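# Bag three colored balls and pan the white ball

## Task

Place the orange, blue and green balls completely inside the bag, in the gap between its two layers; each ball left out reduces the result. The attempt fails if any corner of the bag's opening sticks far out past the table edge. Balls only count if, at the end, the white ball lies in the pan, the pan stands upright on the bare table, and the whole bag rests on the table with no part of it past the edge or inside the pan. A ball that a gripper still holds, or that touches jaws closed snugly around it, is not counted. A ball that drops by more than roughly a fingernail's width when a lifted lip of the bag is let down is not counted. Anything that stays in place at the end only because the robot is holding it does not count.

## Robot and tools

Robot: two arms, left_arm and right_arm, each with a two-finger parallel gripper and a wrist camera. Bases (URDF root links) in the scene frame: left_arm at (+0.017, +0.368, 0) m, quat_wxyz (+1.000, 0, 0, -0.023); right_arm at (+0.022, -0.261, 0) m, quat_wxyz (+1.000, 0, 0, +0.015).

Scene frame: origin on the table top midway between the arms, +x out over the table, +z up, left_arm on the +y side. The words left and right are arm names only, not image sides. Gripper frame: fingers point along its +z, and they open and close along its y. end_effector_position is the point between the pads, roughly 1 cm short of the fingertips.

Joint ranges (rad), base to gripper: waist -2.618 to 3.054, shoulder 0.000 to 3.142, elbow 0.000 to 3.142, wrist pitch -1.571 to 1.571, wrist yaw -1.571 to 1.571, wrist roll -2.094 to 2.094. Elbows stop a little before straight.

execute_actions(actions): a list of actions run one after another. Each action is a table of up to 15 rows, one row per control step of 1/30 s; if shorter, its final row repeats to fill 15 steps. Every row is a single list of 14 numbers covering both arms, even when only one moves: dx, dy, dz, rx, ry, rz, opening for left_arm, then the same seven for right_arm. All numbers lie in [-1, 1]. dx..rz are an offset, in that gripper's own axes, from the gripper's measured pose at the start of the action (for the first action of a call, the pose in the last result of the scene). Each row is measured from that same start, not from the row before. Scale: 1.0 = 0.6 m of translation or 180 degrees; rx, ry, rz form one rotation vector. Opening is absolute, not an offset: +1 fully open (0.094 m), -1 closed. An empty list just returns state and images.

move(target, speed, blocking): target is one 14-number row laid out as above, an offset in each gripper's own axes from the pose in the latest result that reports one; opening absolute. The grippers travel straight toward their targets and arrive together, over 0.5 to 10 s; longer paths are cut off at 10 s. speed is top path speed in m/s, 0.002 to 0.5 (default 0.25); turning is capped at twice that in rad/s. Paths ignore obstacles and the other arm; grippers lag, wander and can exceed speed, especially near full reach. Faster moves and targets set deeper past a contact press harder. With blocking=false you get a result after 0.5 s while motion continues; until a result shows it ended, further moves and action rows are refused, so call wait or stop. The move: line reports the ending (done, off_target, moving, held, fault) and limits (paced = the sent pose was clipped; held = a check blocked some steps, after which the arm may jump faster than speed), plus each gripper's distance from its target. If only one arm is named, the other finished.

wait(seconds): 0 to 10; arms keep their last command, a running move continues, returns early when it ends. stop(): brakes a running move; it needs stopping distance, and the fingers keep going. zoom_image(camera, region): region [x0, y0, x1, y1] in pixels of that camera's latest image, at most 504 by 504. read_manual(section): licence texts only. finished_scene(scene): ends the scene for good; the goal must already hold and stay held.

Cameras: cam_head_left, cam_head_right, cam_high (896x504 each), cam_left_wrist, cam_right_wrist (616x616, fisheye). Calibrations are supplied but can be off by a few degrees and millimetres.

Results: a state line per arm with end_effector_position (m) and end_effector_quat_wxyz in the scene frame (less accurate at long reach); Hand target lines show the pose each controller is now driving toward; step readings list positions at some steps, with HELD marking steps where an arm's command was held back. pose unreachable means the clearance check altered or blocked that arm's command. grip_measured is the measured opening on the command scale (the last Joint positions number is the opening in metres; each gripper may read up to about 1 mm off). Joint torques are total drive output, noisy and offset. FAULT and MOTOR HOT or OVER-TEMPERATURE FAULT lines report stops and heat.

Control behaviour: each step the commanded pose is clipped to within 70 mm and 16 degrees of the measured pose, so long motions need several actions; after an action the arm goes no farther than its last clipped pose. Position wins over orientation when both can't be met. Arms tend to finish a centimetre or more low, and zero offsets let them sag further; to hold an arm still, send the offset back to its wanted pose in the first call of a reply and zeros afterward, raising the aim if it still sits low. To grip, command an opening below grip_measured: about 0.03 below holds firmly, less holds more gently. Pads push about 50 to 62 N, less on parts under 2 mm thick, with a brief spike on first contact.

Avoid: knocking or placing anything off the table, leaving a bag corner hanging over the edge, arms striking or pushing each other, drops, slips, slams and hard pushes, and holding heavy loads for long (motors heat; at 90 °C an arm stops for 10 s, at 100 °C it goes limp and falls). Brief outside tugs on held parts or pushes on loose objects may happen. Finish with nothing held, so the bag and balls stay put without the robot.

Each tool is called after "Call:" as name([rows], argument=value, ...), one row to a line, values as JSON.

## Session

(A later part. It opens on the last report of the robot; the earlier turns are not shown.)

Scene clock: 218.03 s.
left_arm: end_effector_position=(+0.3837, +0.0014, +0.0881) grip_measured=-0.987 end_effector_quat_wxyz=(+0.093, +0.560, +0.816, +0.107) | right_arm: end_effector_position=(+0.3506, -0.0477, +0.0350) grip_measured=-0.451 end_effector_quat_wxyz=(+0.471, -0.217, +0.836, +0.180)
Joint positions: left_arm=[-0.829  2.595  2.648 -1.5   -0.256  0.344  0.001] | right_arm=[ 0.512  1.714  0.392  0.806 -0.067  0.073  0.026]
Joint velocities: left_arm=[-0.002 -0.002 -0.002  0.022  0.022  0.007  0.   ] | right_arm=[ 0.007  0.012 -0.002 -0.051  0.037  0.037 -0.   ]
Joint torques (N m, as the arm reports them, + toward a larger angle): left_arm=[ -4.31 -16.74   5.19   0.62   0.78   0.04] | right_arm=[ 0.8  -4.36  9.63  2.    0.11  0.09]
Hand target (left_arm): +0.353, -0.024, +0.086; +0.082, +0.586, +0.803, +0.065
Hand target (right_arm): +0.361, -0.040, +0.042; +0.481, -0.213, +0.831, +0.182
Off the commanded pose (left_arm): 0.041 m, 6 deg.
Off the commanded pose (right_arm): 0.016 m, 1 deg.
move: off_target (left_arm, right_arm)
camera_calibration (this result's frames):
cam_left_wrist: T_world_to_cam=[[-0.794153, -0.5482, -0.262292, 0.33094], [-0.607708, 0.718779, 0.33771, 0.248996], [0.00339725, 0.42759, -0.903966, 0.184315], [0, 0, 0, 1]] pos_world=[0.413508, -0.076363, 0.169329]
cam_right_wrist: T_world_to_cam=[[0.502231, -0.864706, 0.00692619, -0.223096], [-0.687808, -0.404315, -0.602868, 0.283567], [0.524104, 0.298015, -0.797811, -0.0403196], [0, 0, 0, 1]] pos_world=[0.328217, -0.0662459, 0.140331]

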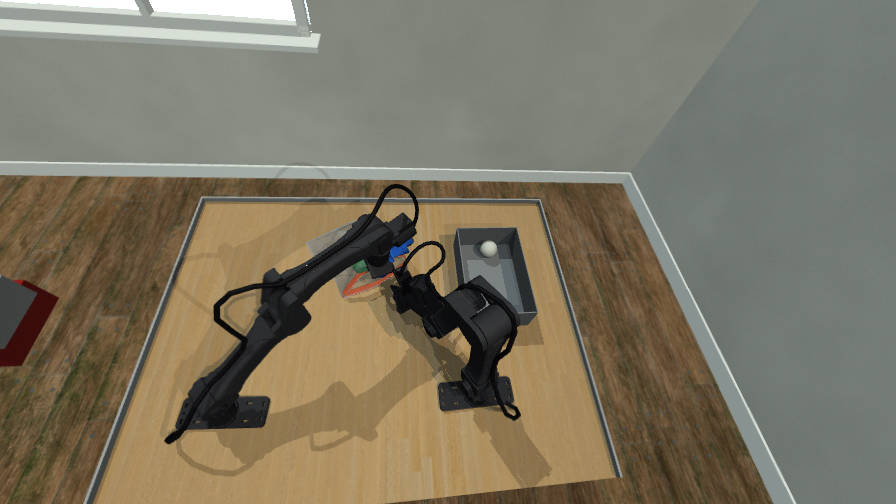

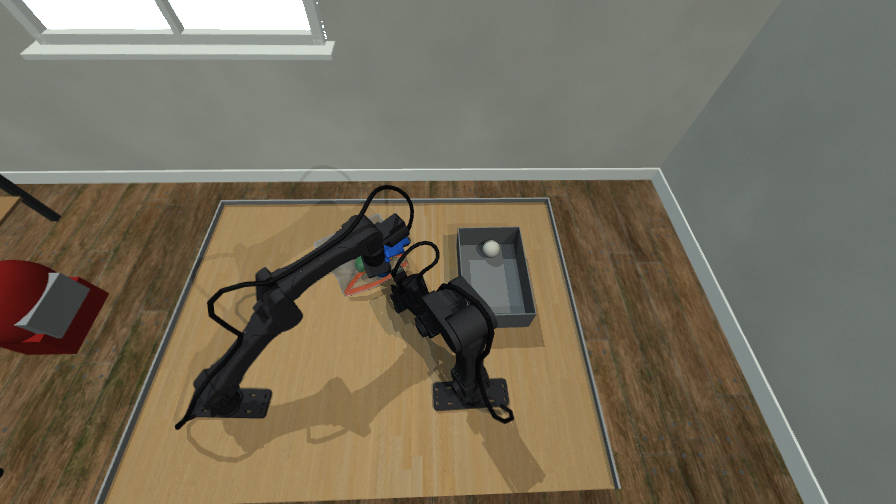

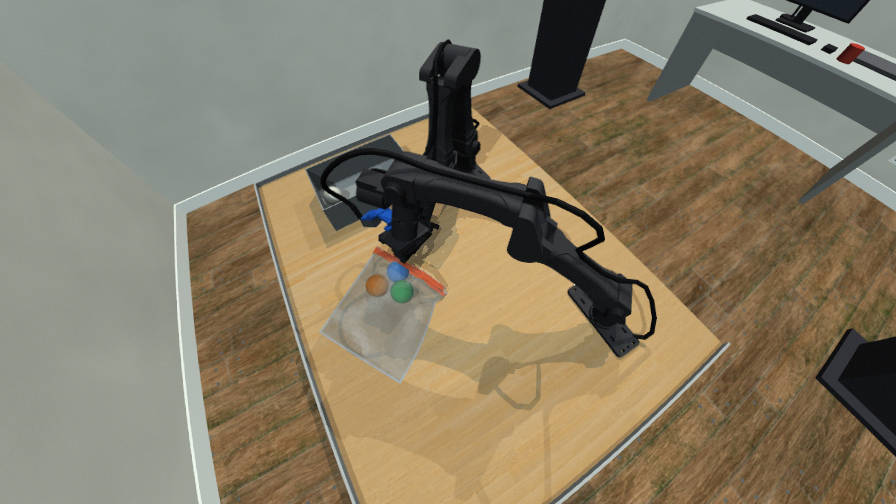

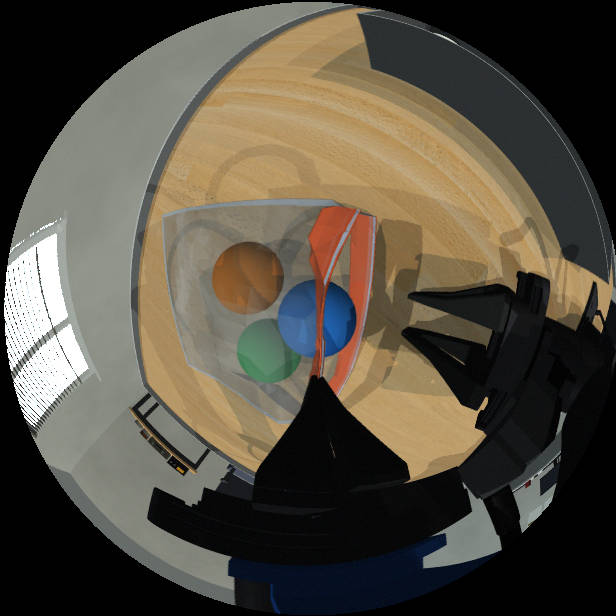

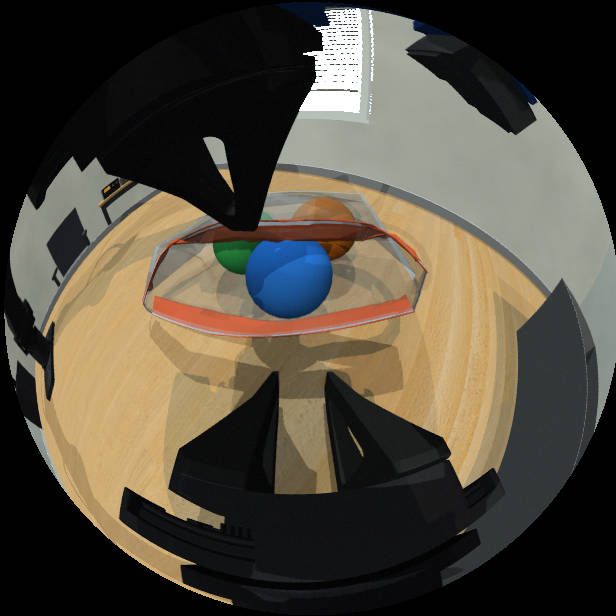

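Call:
move(target=[0,0,0,0,0,0,-1,0.04,0,-0.09,0,0,0,-1], speed=0.08)

Call:
move(target=[0,0,0,0,0,0,-1,0,0,0,0,0,0.45,-1], speed=0.4)

Scene clock: 219.60 s.
left_arm: end_effector_position=(+0.3846, +0.0023, +0.0882) grip_measured=-0.987 end_effector_quat_wxyz=(+0.093, +0.559, +0.817, +0.108) | right_arm: end_effector_position=(+0.3063, -0.0755, +0.0444) grip_measured=-0.996 end_effector_quat_wxyz=(+0.479, -0.215, +0.831, +0.184)
Joint positions: left_arm=[-0.827  2.595  2.648 -1.5   -0.257  0.344  0.001] | right_arm=[ 0.506  1.483  0.189  0.797 -0.073  0.073  0.   ]
Joint velocities: left_arm=[ 0.007  0.002 -0.012 -0.051  0.007 -0.037  0.001] | right_arm=[-0.017  0.007 -0.032 -0.022 -0.051  0.051  0.001]
Joint torques (N m, as the arm reports them, + toward a larger angle): left_arm=[ -0.17 -16.4    5.45   0.66  -0.19   0.  ] | right_arm=[-0.72 -5.71  4.25  1.78 -0.08 -0.06]
Hand target (left_arm): +0.384, +0.001, +0.088; +0.093, +0.560, +0.816, +0.107
Hand target (right_arm): +0.302, -0.080, +0.041; +0.471, -0.217, +0.835, +0.180
Off the commanded pose (left_arm): 0.001 m, 0 deg.
Off the commanded pose (right_arm): 0.007 m, 1 deg.
move: done
camera_calibration (this result's frames):
cam_left_wrist: T_world_to_cam=[[-0.792697, -0.549608, -0.263746, 0.331721], [-0.609605, 0.717174, 0.337701, 0.249621], [0.00354856, 0.428476, -0.903546, 0.183902], [0, 0, 0, 1]] pos_world=[0.414472, -0.0755031, 0.169357]
cam_right_wrist: T_world_to_cam=[[0.501781, -0.864988, 0.00351902, -0.224679], [-0.678774, -0.396273, -0.61825, 0.24603], [0.536173, 0.307838, -0.785973, -0.00483211], [0, 0, 0, 1]] pos_world=[0.282329, -0.0953616, 0.149101]

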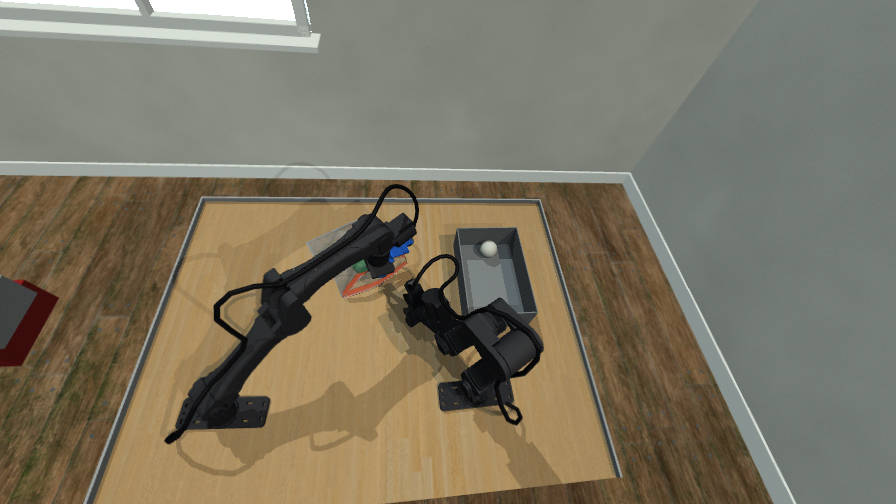

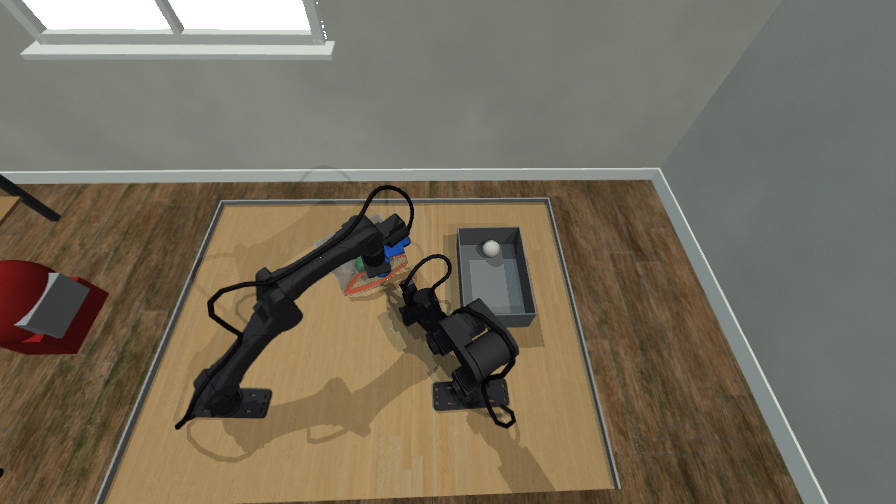

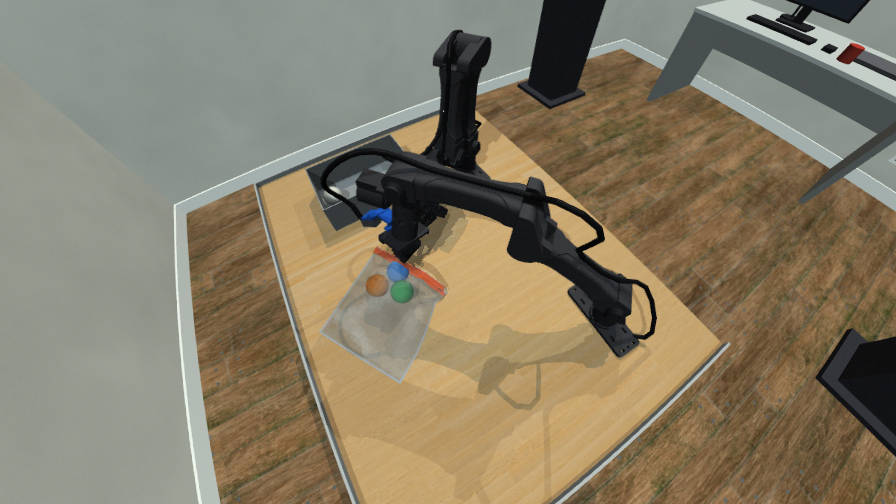

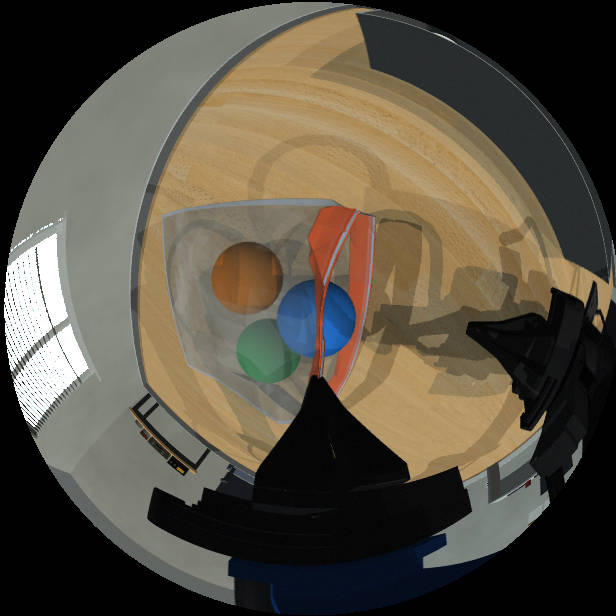

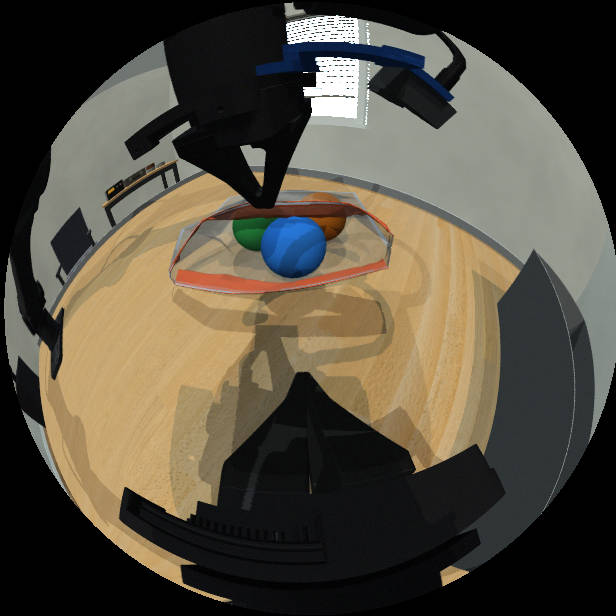

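Scene clock: 222.03 s.
left_arm: end_effector_position=(+0.3846, +0.0023, +0.0882) grip_measured=-0.987 end_effector_quat_wxyz=(+0.093, +0.559, +0.817, +0.108) | right_arm: end_effector_position=(+0.3060, -0.0751, +0.0444) grip_measured=-0.996 end_effector_quat_wxyz=(+0.245, +0.372, +0.774, +0.450)
Joint positions: left_arm=[-0.827  2.595  2.648 -1.5   -0.257  0.344  0.001] | right_arm=[ 0.506  1.483  0.189  0.797 -0.077  1.479  0.   ]
Joint velocities: left_arm=[-0.002  0.002 -0.007 -0.037 -0.037 -0.066 -0.001] | right_arm=[-0.012 -0.032 -0.002  0.051 -0.022 -0.081  0.   ]
Joint torques (N m, as the arm reports them, + toward a larger angle): left_arm=[ -0.01 -16.55   5.41   0.66  -0.19   0.  ] | right_arm=[ 0.05 -3.77  5.51  2.    0.01  0.07]
Hand target (left_arm): +0.385, +0.002, +0.088; +0.093, +0.559, +0.817, +0.108
Hand target (right_arm): +0.306, -0.075, +0.044; +0.245, +0.376, +0.772, +0.451
Off the commanded pose (left_arm): 0.000 m, 0 deg.
Off the commanded pose (right_arm): 0.001 m, 1 deg.
move: done
camera_calibration (this result's frames):
cam_left_wrist: T_world_to_cam=[[-0.792697, -0.549608, -0.263746, 0.331721], [-0.609605, 0.717174, 0.337701, 0.249621], [0.00354856, 0.428476, -0.903546, 0.183902], [0, 0, 0, 1]] pos_world=[0.414472, -0.0755031, 0.169357]
cam_right_wrist: T_world_to_cam=[[-0.370468, -0.415856, -0.830552, 0.113542], [-0.847312, 0.517648, 0.118758, 0.33343], [0.380548, 0.747732, -0.544132, 0.0651026], [0, 0, 0, 1]] pos_world=[0.299808, -0.174061, 0.09013]

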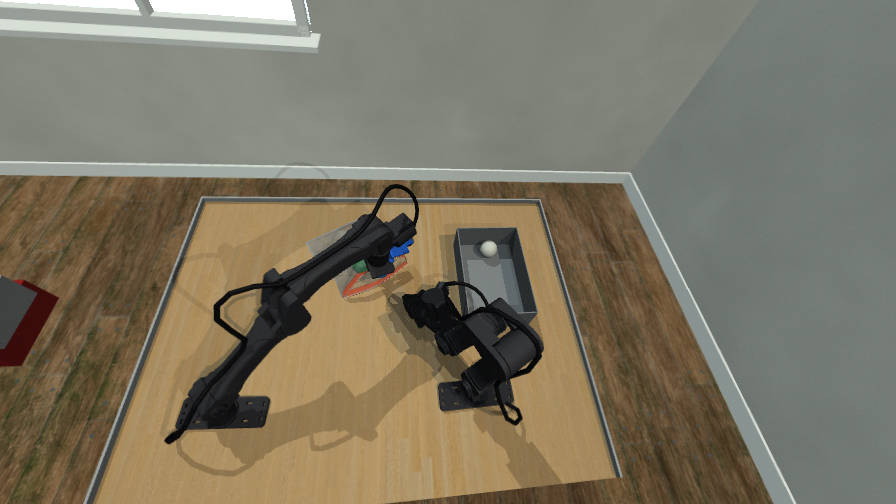

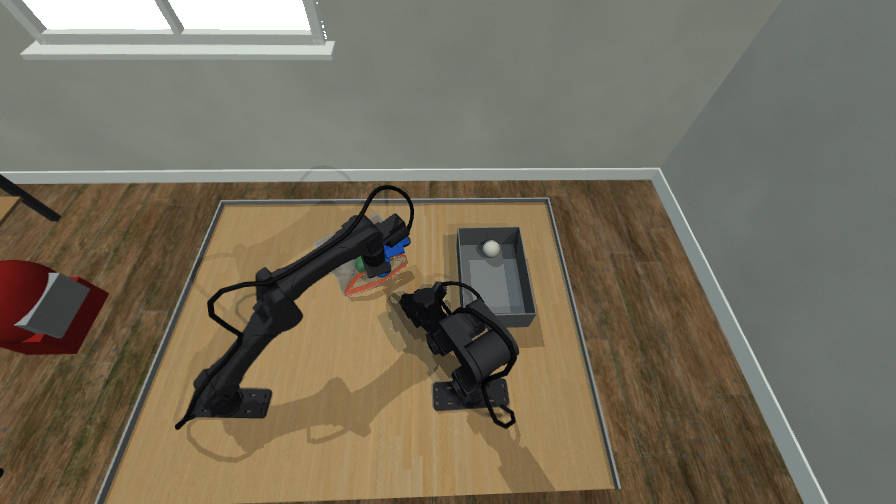

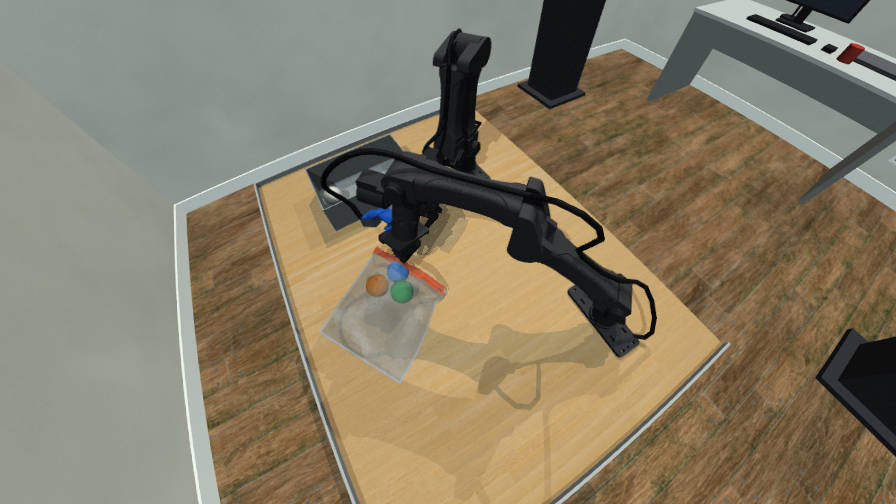

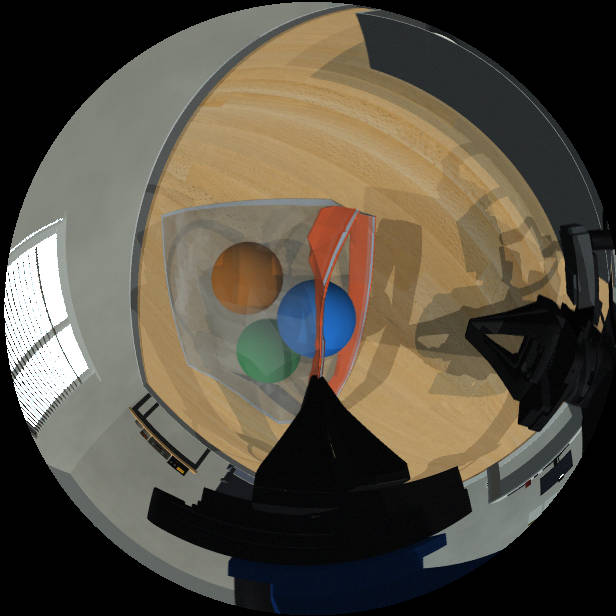

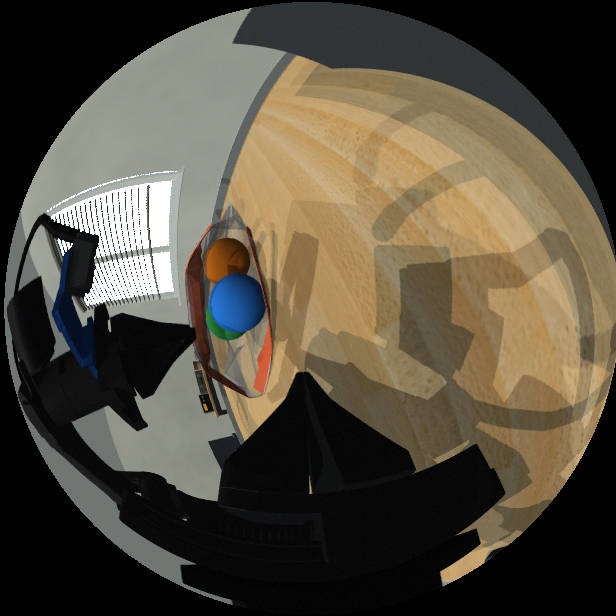

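Call:
move(target=[0,0,0,0,0,0,-1,0,0.052,0.12,0,0,0,-1], speed=0.06)

Scene clock: 224.37 s.
left_arm: end_effector_position=(+0.3846, +0.0023, +0.0882) grip_measured=-0.987 end_effector_quat_wxyz=(+0.093, +0.559, +0.817, +0.108) | right_arm: end_effector_position=(+0.3665, -0.0304, +0.0427) grip_measured=-0.996 end_effector_quat_wxyz=(+0.249, +0.370, +0.770, +0.456)
Joint positions: left_arm=[-0.827  2.595  2.648 -1.5   -0.257  0.344  0.001] | right_arm=[ 0.534  1.769  0.466  0.825 -0.052  1.492  0.   ]
Joint velocities: left_arm=[ 0.002  0.017 -0.002 -0.11   0.007  0.037  0.   ] | right_arm=[ 0.022 -0.002 -0.007  0.051 -0.007 -0.007 -0.001]
Joint torques (N m, as the arm reports them, + toward a larger angle): left_arm=[ -0.1  -16.53   5.44   0.68  -0.17  -0.01] | right_arm=[ 0.82 -4.8   7.08  1.94  0.07  0.04]
Hand target (left_arm): +0.385, +0.002, +0.088; +0.093, +0.559, +0.817, +0.108
Hand target (right_arm): +0.367, -0.027, +0.037; +0.245, +0.372, +0.774, +0.450
Off the commanded pose (left_arm): 0.000 m, 0 deg.
Off the commanded pose (right_arm): 0.006 m, 1 deg.
move: done
camera_calibration (this result's frames):
cam_left_wrist: T_world_to_cam=[[-0.792697, -0.549608, -0.263746, 0.331721], [-0.609605, 0.717174, 0.337701, 0.249621], [0.00354856, 0.428476, -0.903546, 0.183902], [0, 0, 0, 1]] pos_world=[0.414472, -0.0755031, 0.169357]
cam_right_wrist: T_world_to_cam=[[-0.358279, -0.408756, -0.839378, 0.149239], [-0.84942, 0.515832, 0.111368, 0.362822], [0.387455, 0.752885, -0.532017, 0.0048796], [0, 0, 0, 1]] pos_world=[0.359767, -0.129827, 0.0874568]

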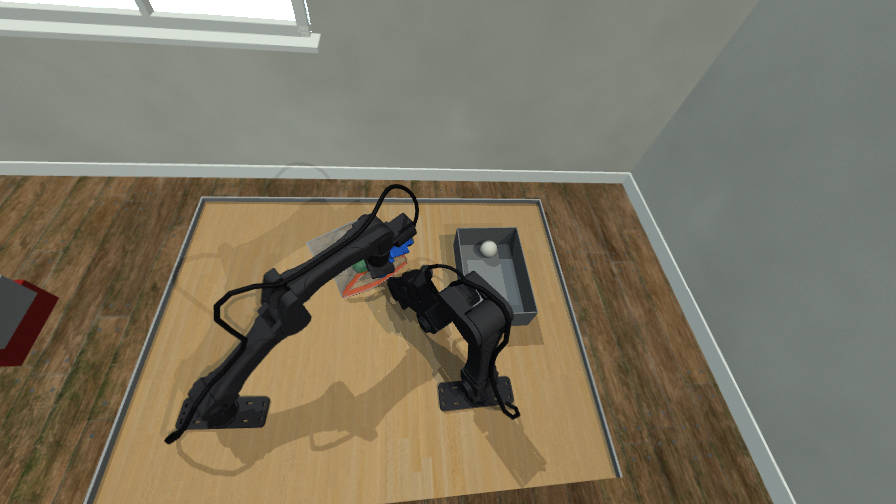

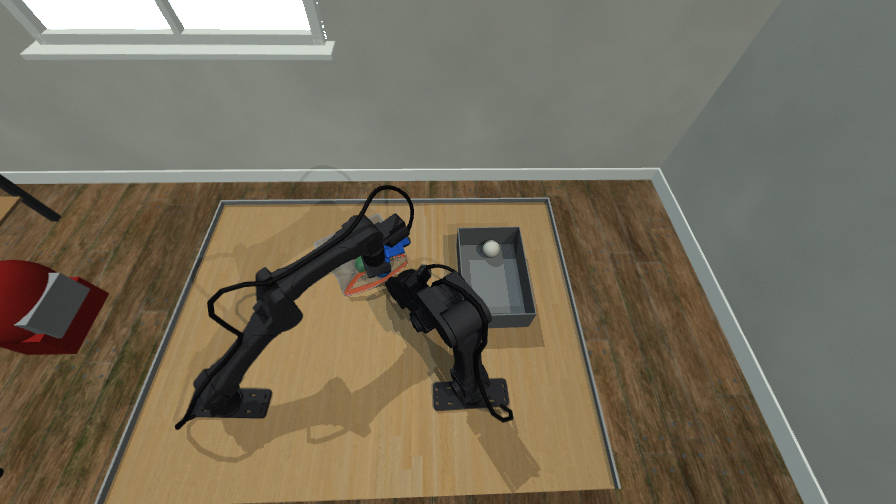

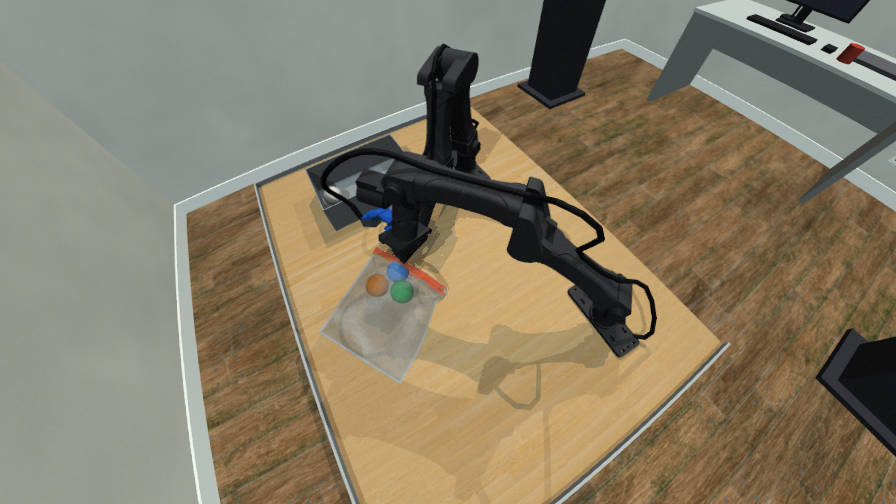

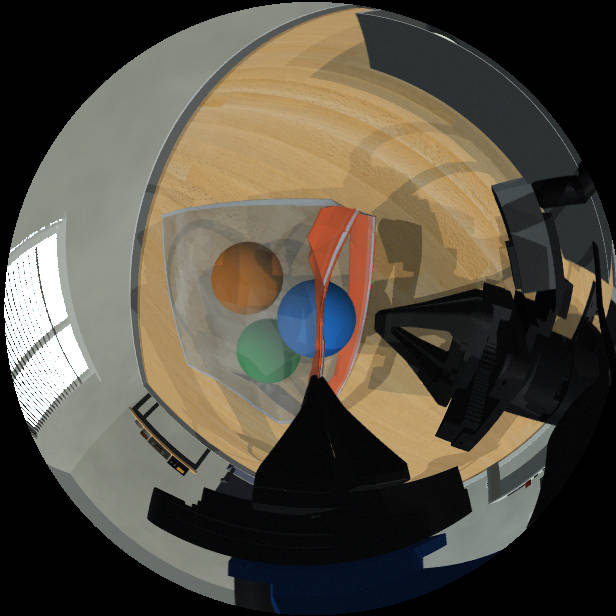

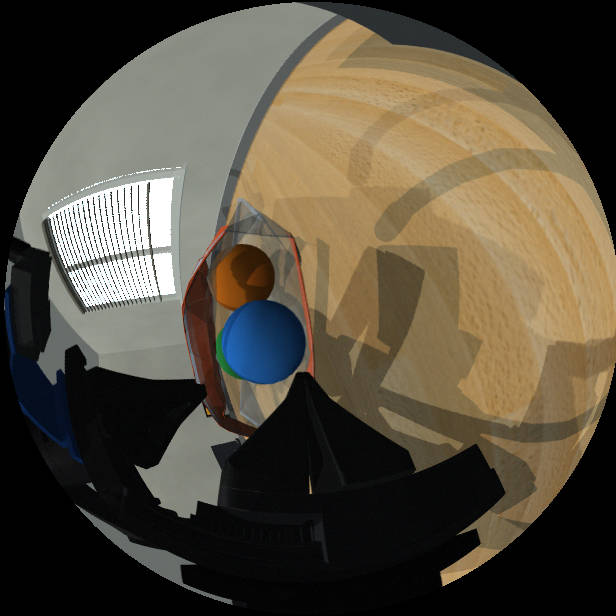

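Call:
move(target=[0,0,0,0,0,0,-1,0,0.055,0.105,0,0,0,-1], speed=0.04)

Scene clock: 226.67 s.
left_arm: end_effector_position=(+0.3906, +0.0081, +0.0891) grip_measured=-0.987 end_effector_quat_wxyz=(+0.095, +0.554, +0.819, +0.117) | right_arm: end_effector_position=(+0.4190, +0.0099, +0.0479) grip_measured=-0.996 end_effector_quat_wxyz=(+0.251, +0.365, +0.768, +0.463)
Joint positions: left_arm=[-0.817  2.595  2.648 -1.5   -0.276  0.344  0.001] | right_arm=[ 0.55   1.936  0.735  0.741 -0.045  1.495  0.   ]
Joint velocities: left_arm=[-0.032 -0.017 -0.007 -0.037 -0.007  0.007  0.002] | right_arm=[ 0.007  0.002 -0.007 -0.007 -0.051 -0.037 -0.   ]
Joint torques (N m, as the arm reports them, + toward a larger angle): left_arm=[ -0.87 -16.49   5.39   0.66   0.01   0.03] | right_arm=[ 0.6  -7.05  8.67  1.84  0.1   0.07]
Hand target (left_arm): +0.385, +0.002, +0.088; +0.093, +0.559, +0.817, +0.108
Hand target (right_arm): +0.422, +0.013, +0.043; +0.249, +0.370, +0.770, +0.457
Off the commanded pose (left_arm): 0.008 m, 1 deg.
Off the commanded pose (right_arm): 0.007 m, 1 deg.
move: done
camera_calibration (this result's frames):
cam_left_wrist: T_world_to_cam=[[-0.782074, -0.555975, -0.281517, 0.337388], [-0.623089, 0.70558, 0.337516, 0.254163], [0.0109819, 0.439373, -0.898238, 0.178701], [0, 0, 0, 1]] pos_world=[0.420266, -0.0702695, 0.169712]
cam_right_wrist: T_world_to_cam=[[-0.342999, -0.403979, -0.848029, 0.182788], [-0.854623, 0.50888, 0.103249, 0.388647], [0.389834, 0.760159, -0.519795, -0.0447343], [0, 0, 0, 1]] pos_world=[0.412282, -0.0899271, 0.0916293]

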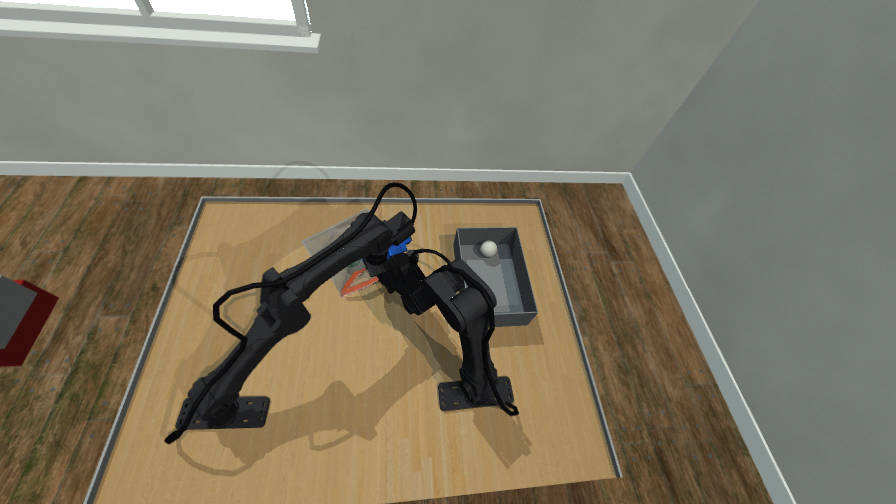

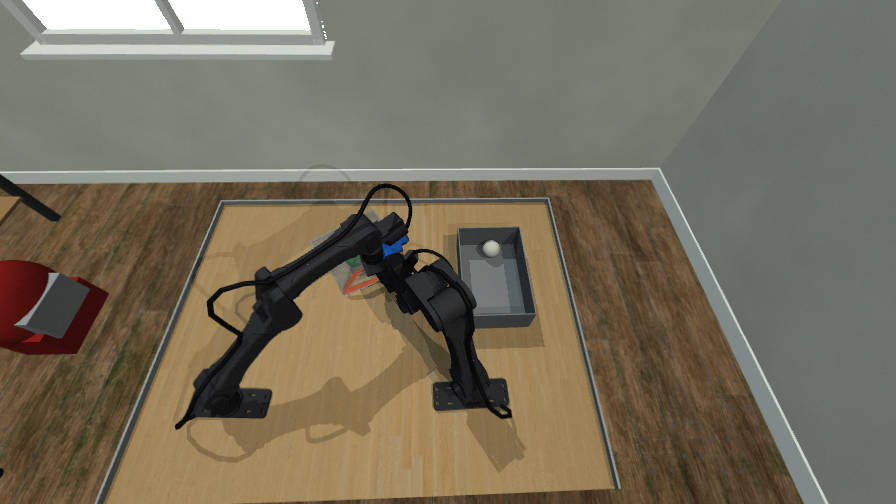

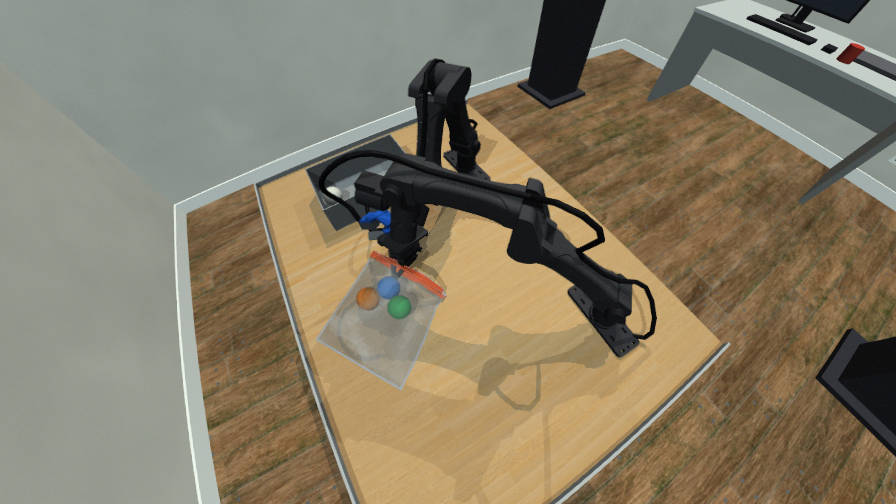

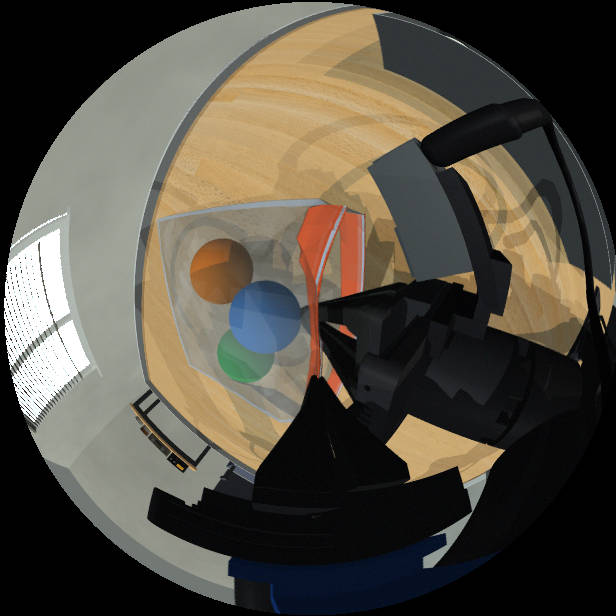

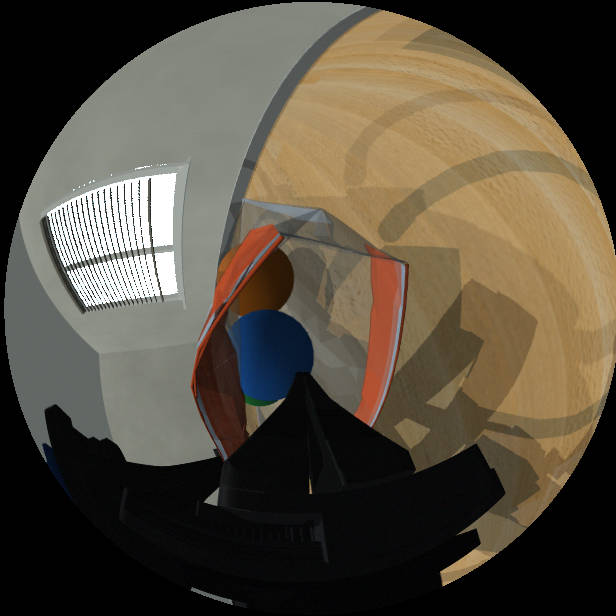

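Call:
move(target=[0,0,0,0,0,0,-1,0,-0.09,-0.2,0,0,0,-1], speed=0.1)

Scene clock: 228.77 s.
left_arm: end_effector_position=(+0.3909, +0.0084, +0.0891) grip_measured=-0.987 end_effector_quat_wxyz=(+0.095, +0.554, +0.819, +0.118) | right_arm: end_effector_position=(+0.3184, -0.0676, +0.0527) grip_measured=-0.996 end_effector_quat_wxyz=(+0.248, +0.368, +0.765, +0.466)
Joint positions: left_arm=[-0.817  2.595  2.648 -1.5   -0.277  0.344  0.001] | right_arm=[ 0.497  1.526  0.229  0.837 -0.094  1.484  0.   ]
Joint velocities: left_arm=[-0.002  0.012 -0.007 -0.022 -0.051 -0.022 -0.002] | right_arm=[-0.007 -0.002 -0.007  0.007  0.007  0.022  0.   ]
Joint torques (N m, as the arm reports them, + toward a larger angle): left_arm=[  0.03 -16.41   5.48   0.67  -0.19   0.01] | right_arm=[-0.74 -6.15  4.37  1.93 -0.06 -0.14]
Hand target (left_arm): +0.391, +0.008, +0.089; +0.095, +0.554, +0.819, +0.117
Hand target (right_arm): +0.316, -0.072, +0.053; +0.252, +0.364, +0.768, +0.463
Off the commanded pose (left_arm): 0.000 m, 0 deg.
Off the commanded pose (right_arm): 0.005 m, 1 deg.
move: done
camera_calibration (this result's frames):
cam_left_wrist: T_world_to_cam=[[-0.78154, -0.556176, -0.282602, 0.337666], [-0.623749, 0.705004, 0.3375, 0.25439], [0.011526, 0.440042, -0.897903, 0.178378], [0, 0, 0, 1]] pos_world=[0.420519, -0.070038, 0.169735]
cam_right_wrist: T_world_to_cam=[[-0.348211, -0.393338, -0.850902, 0.123663], [-0.852615, 0.510155, 0.113088, 0.340586], [0.38961, 0.764871, -0.513008, 0.0559231], [0, 0, 0, 1]] pos_world=[0.311661, -0.167884, 0.0953978]

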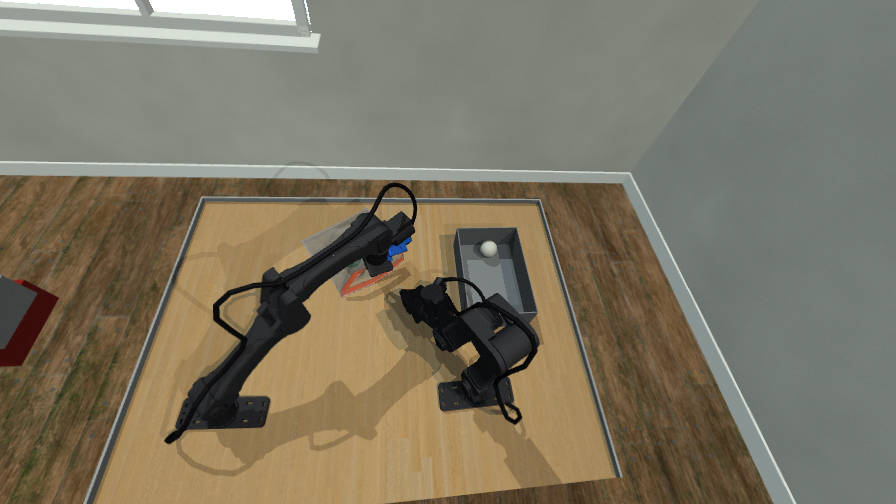

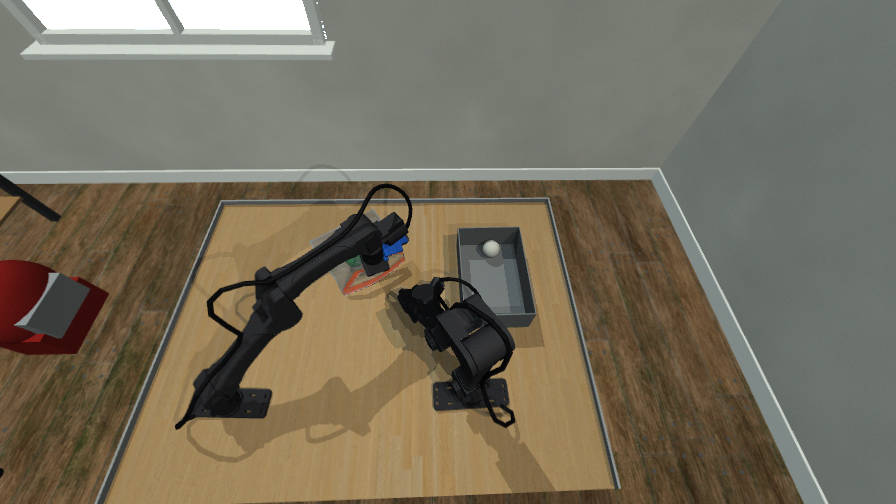

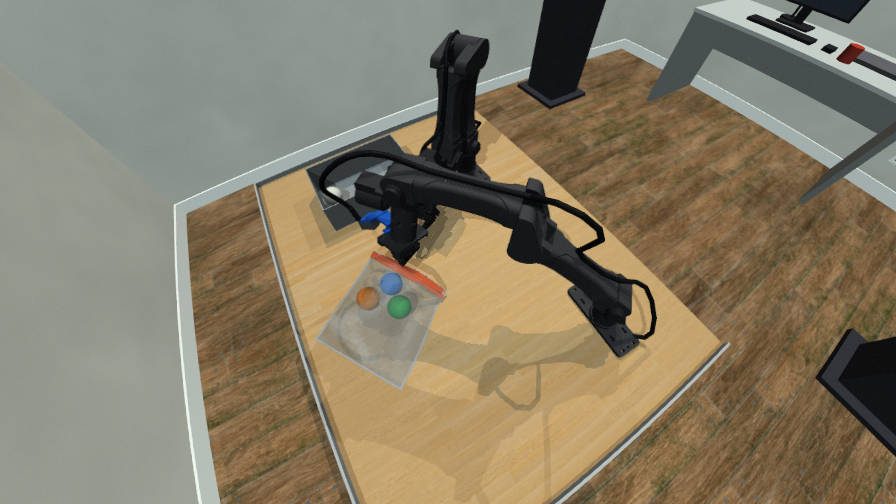

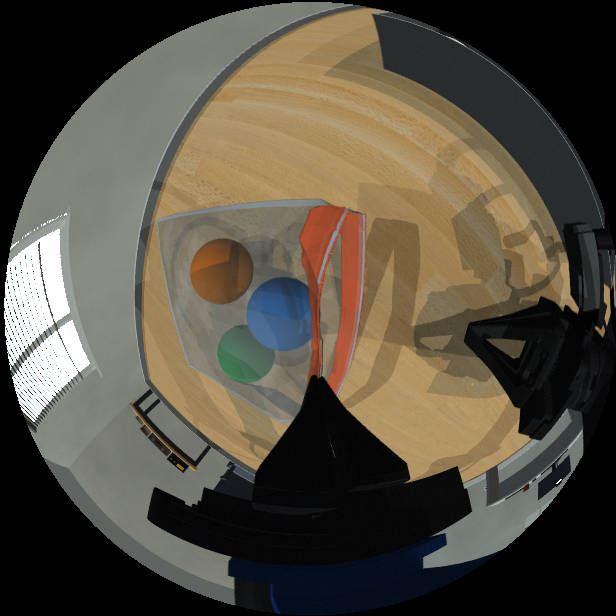

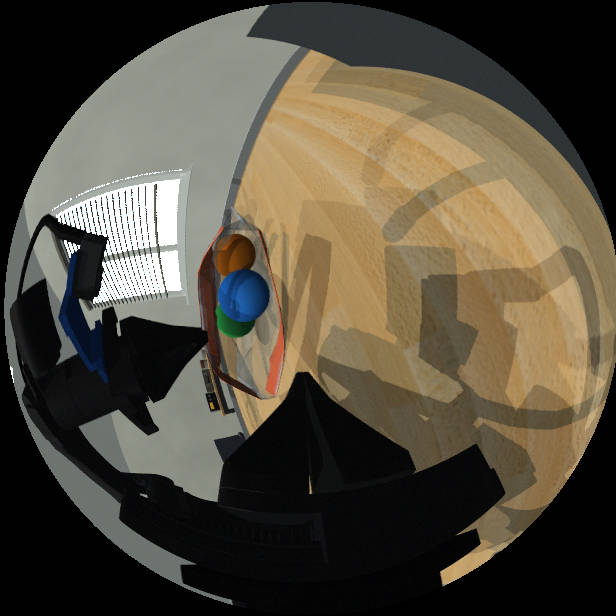

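Call:
move(target=[-0.01,-0.065,0.05,0,0,0,-1,0,-0.03,-0.1,0,0,0,-1], speed=0.04)

Scene clock: 231.77 s.
left_arm: end_effector_position=(+0.3680, -0.0031, +0.0401) grip_measured=-0.987 end_effector_quat_wxyz=(+0.079, +0.555, +0.819, +0.120) | right_arm: end_effector_position=(+0.2728, -0.1017, +0.0676) grip_measured=-0.996 end_effector_quat_wxyz=(+0.248, +0.370, +0.760, +0.474)
Joint positions: left_arm=[-0.865  2.544  2.358 -1.307 -0.277  0.292  0.001] | right_arm=[ 0.445  1.07   0.059  0.563 -0.145  1.473  0.   ]
Joint velocities: left_arm=[-0.007 -0.007 -0.007  0.066  0.037 -0.007 -0.001] | right_arm=[ 0.012 -0.002 -0.012 -0.037 -0.066 -0.022 -0.   ]
Joint torques (N m, as the arm reports them, + toward a larger angle): left_arm=[ -0.83 -18.66   4.47   0.77  -0.26  -0.07] | right_arm=[-0.71 -3.34  6.11  1.79 -0.07 -0.12]
Hand target (left_arm): +0.367, -0.008, +0.049; +0.094, +0.554, +0.819, +0.117
Hand target (right_arm): +0.270, -0.106, +0.064; +0.249, +0.368, +0.765, +0.467
Off the commanded pose (left_arm): 0.011 m, 2 deg.
Off the commanded pose (right_arm): 0.007 m, 1 deg.
move: off_target (left_arm)
camera_calibration (this result's frames):
cam_left_wrist: T_world_to_cam=[[-0.787389, -0.551433, -0.275572, 0.301375], [-0.616364, 0.696515, 0.367371, 0.260833], [-0.0106405, 0.459117, -0.888312, 0.147493], [0, 0, 0, 1]] pos_world=[0.399637, -0.083203, 0.118248]
cam_right_wrist: T_world_to_cam=[[-0.344315, -0.377861, -0.859458, 0.108055], [-0.852236, 0.509844, 0.117269, 0.316997], [0.393879, 0.772839, -0.497574, 0.106018], [0, 0, 0, 1]] pos_world=[0.265603, -0.202724, 0.108447]

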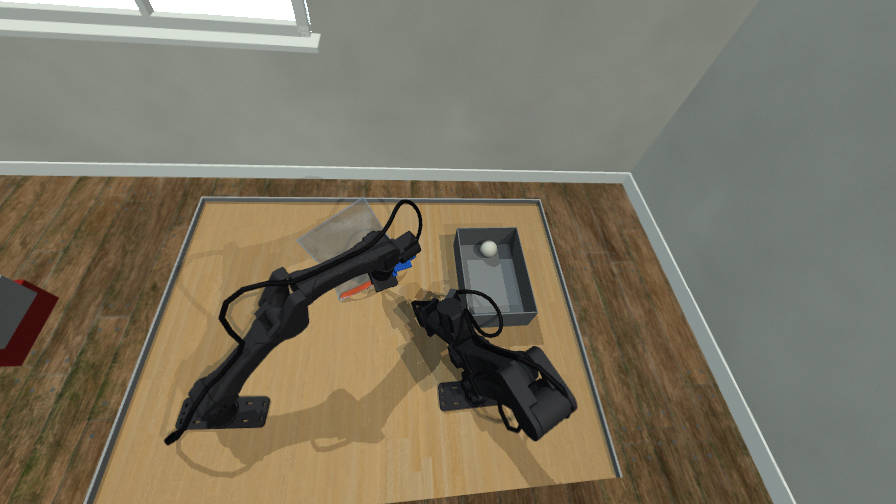

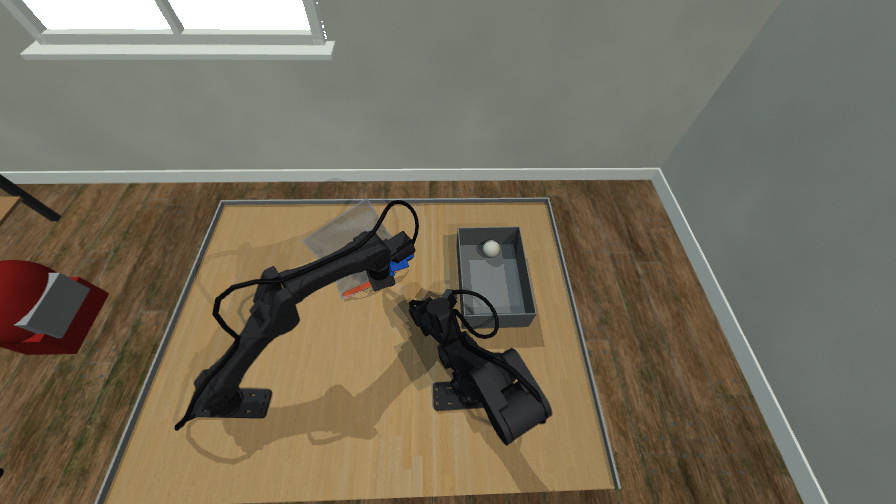

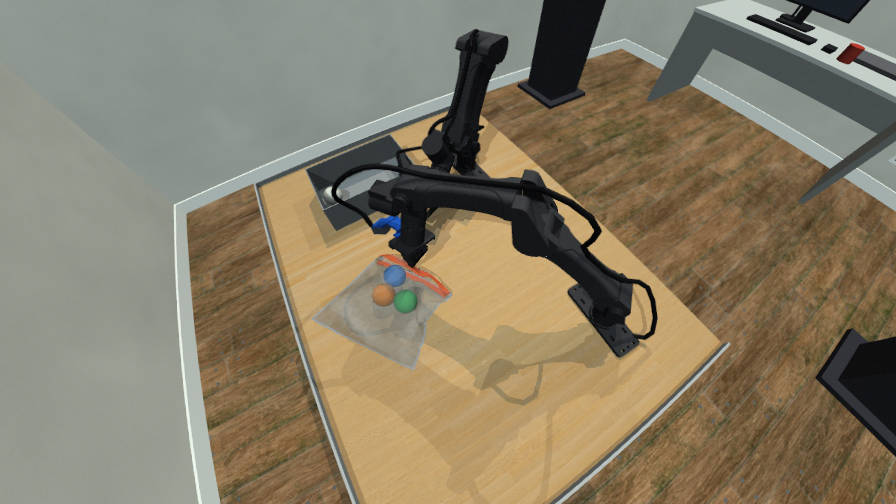

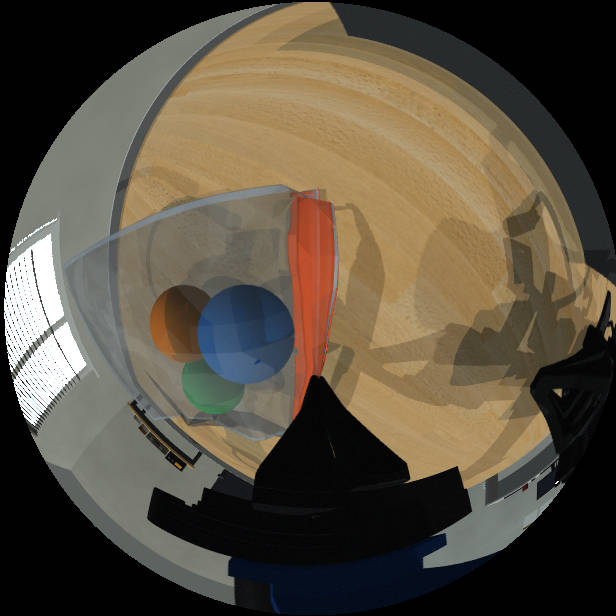

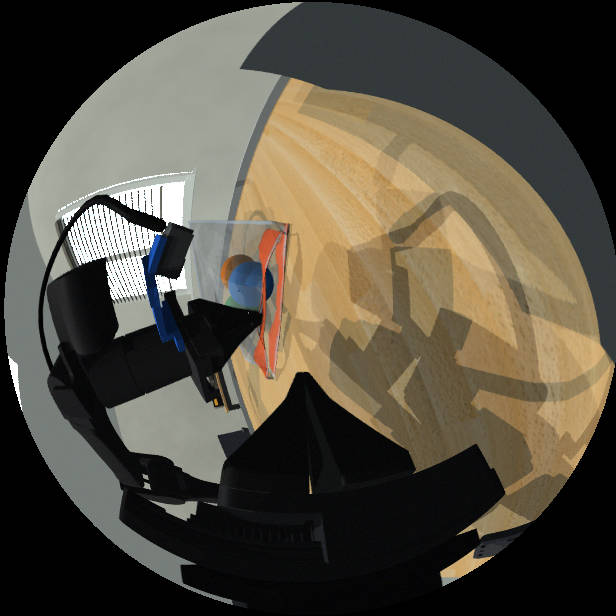

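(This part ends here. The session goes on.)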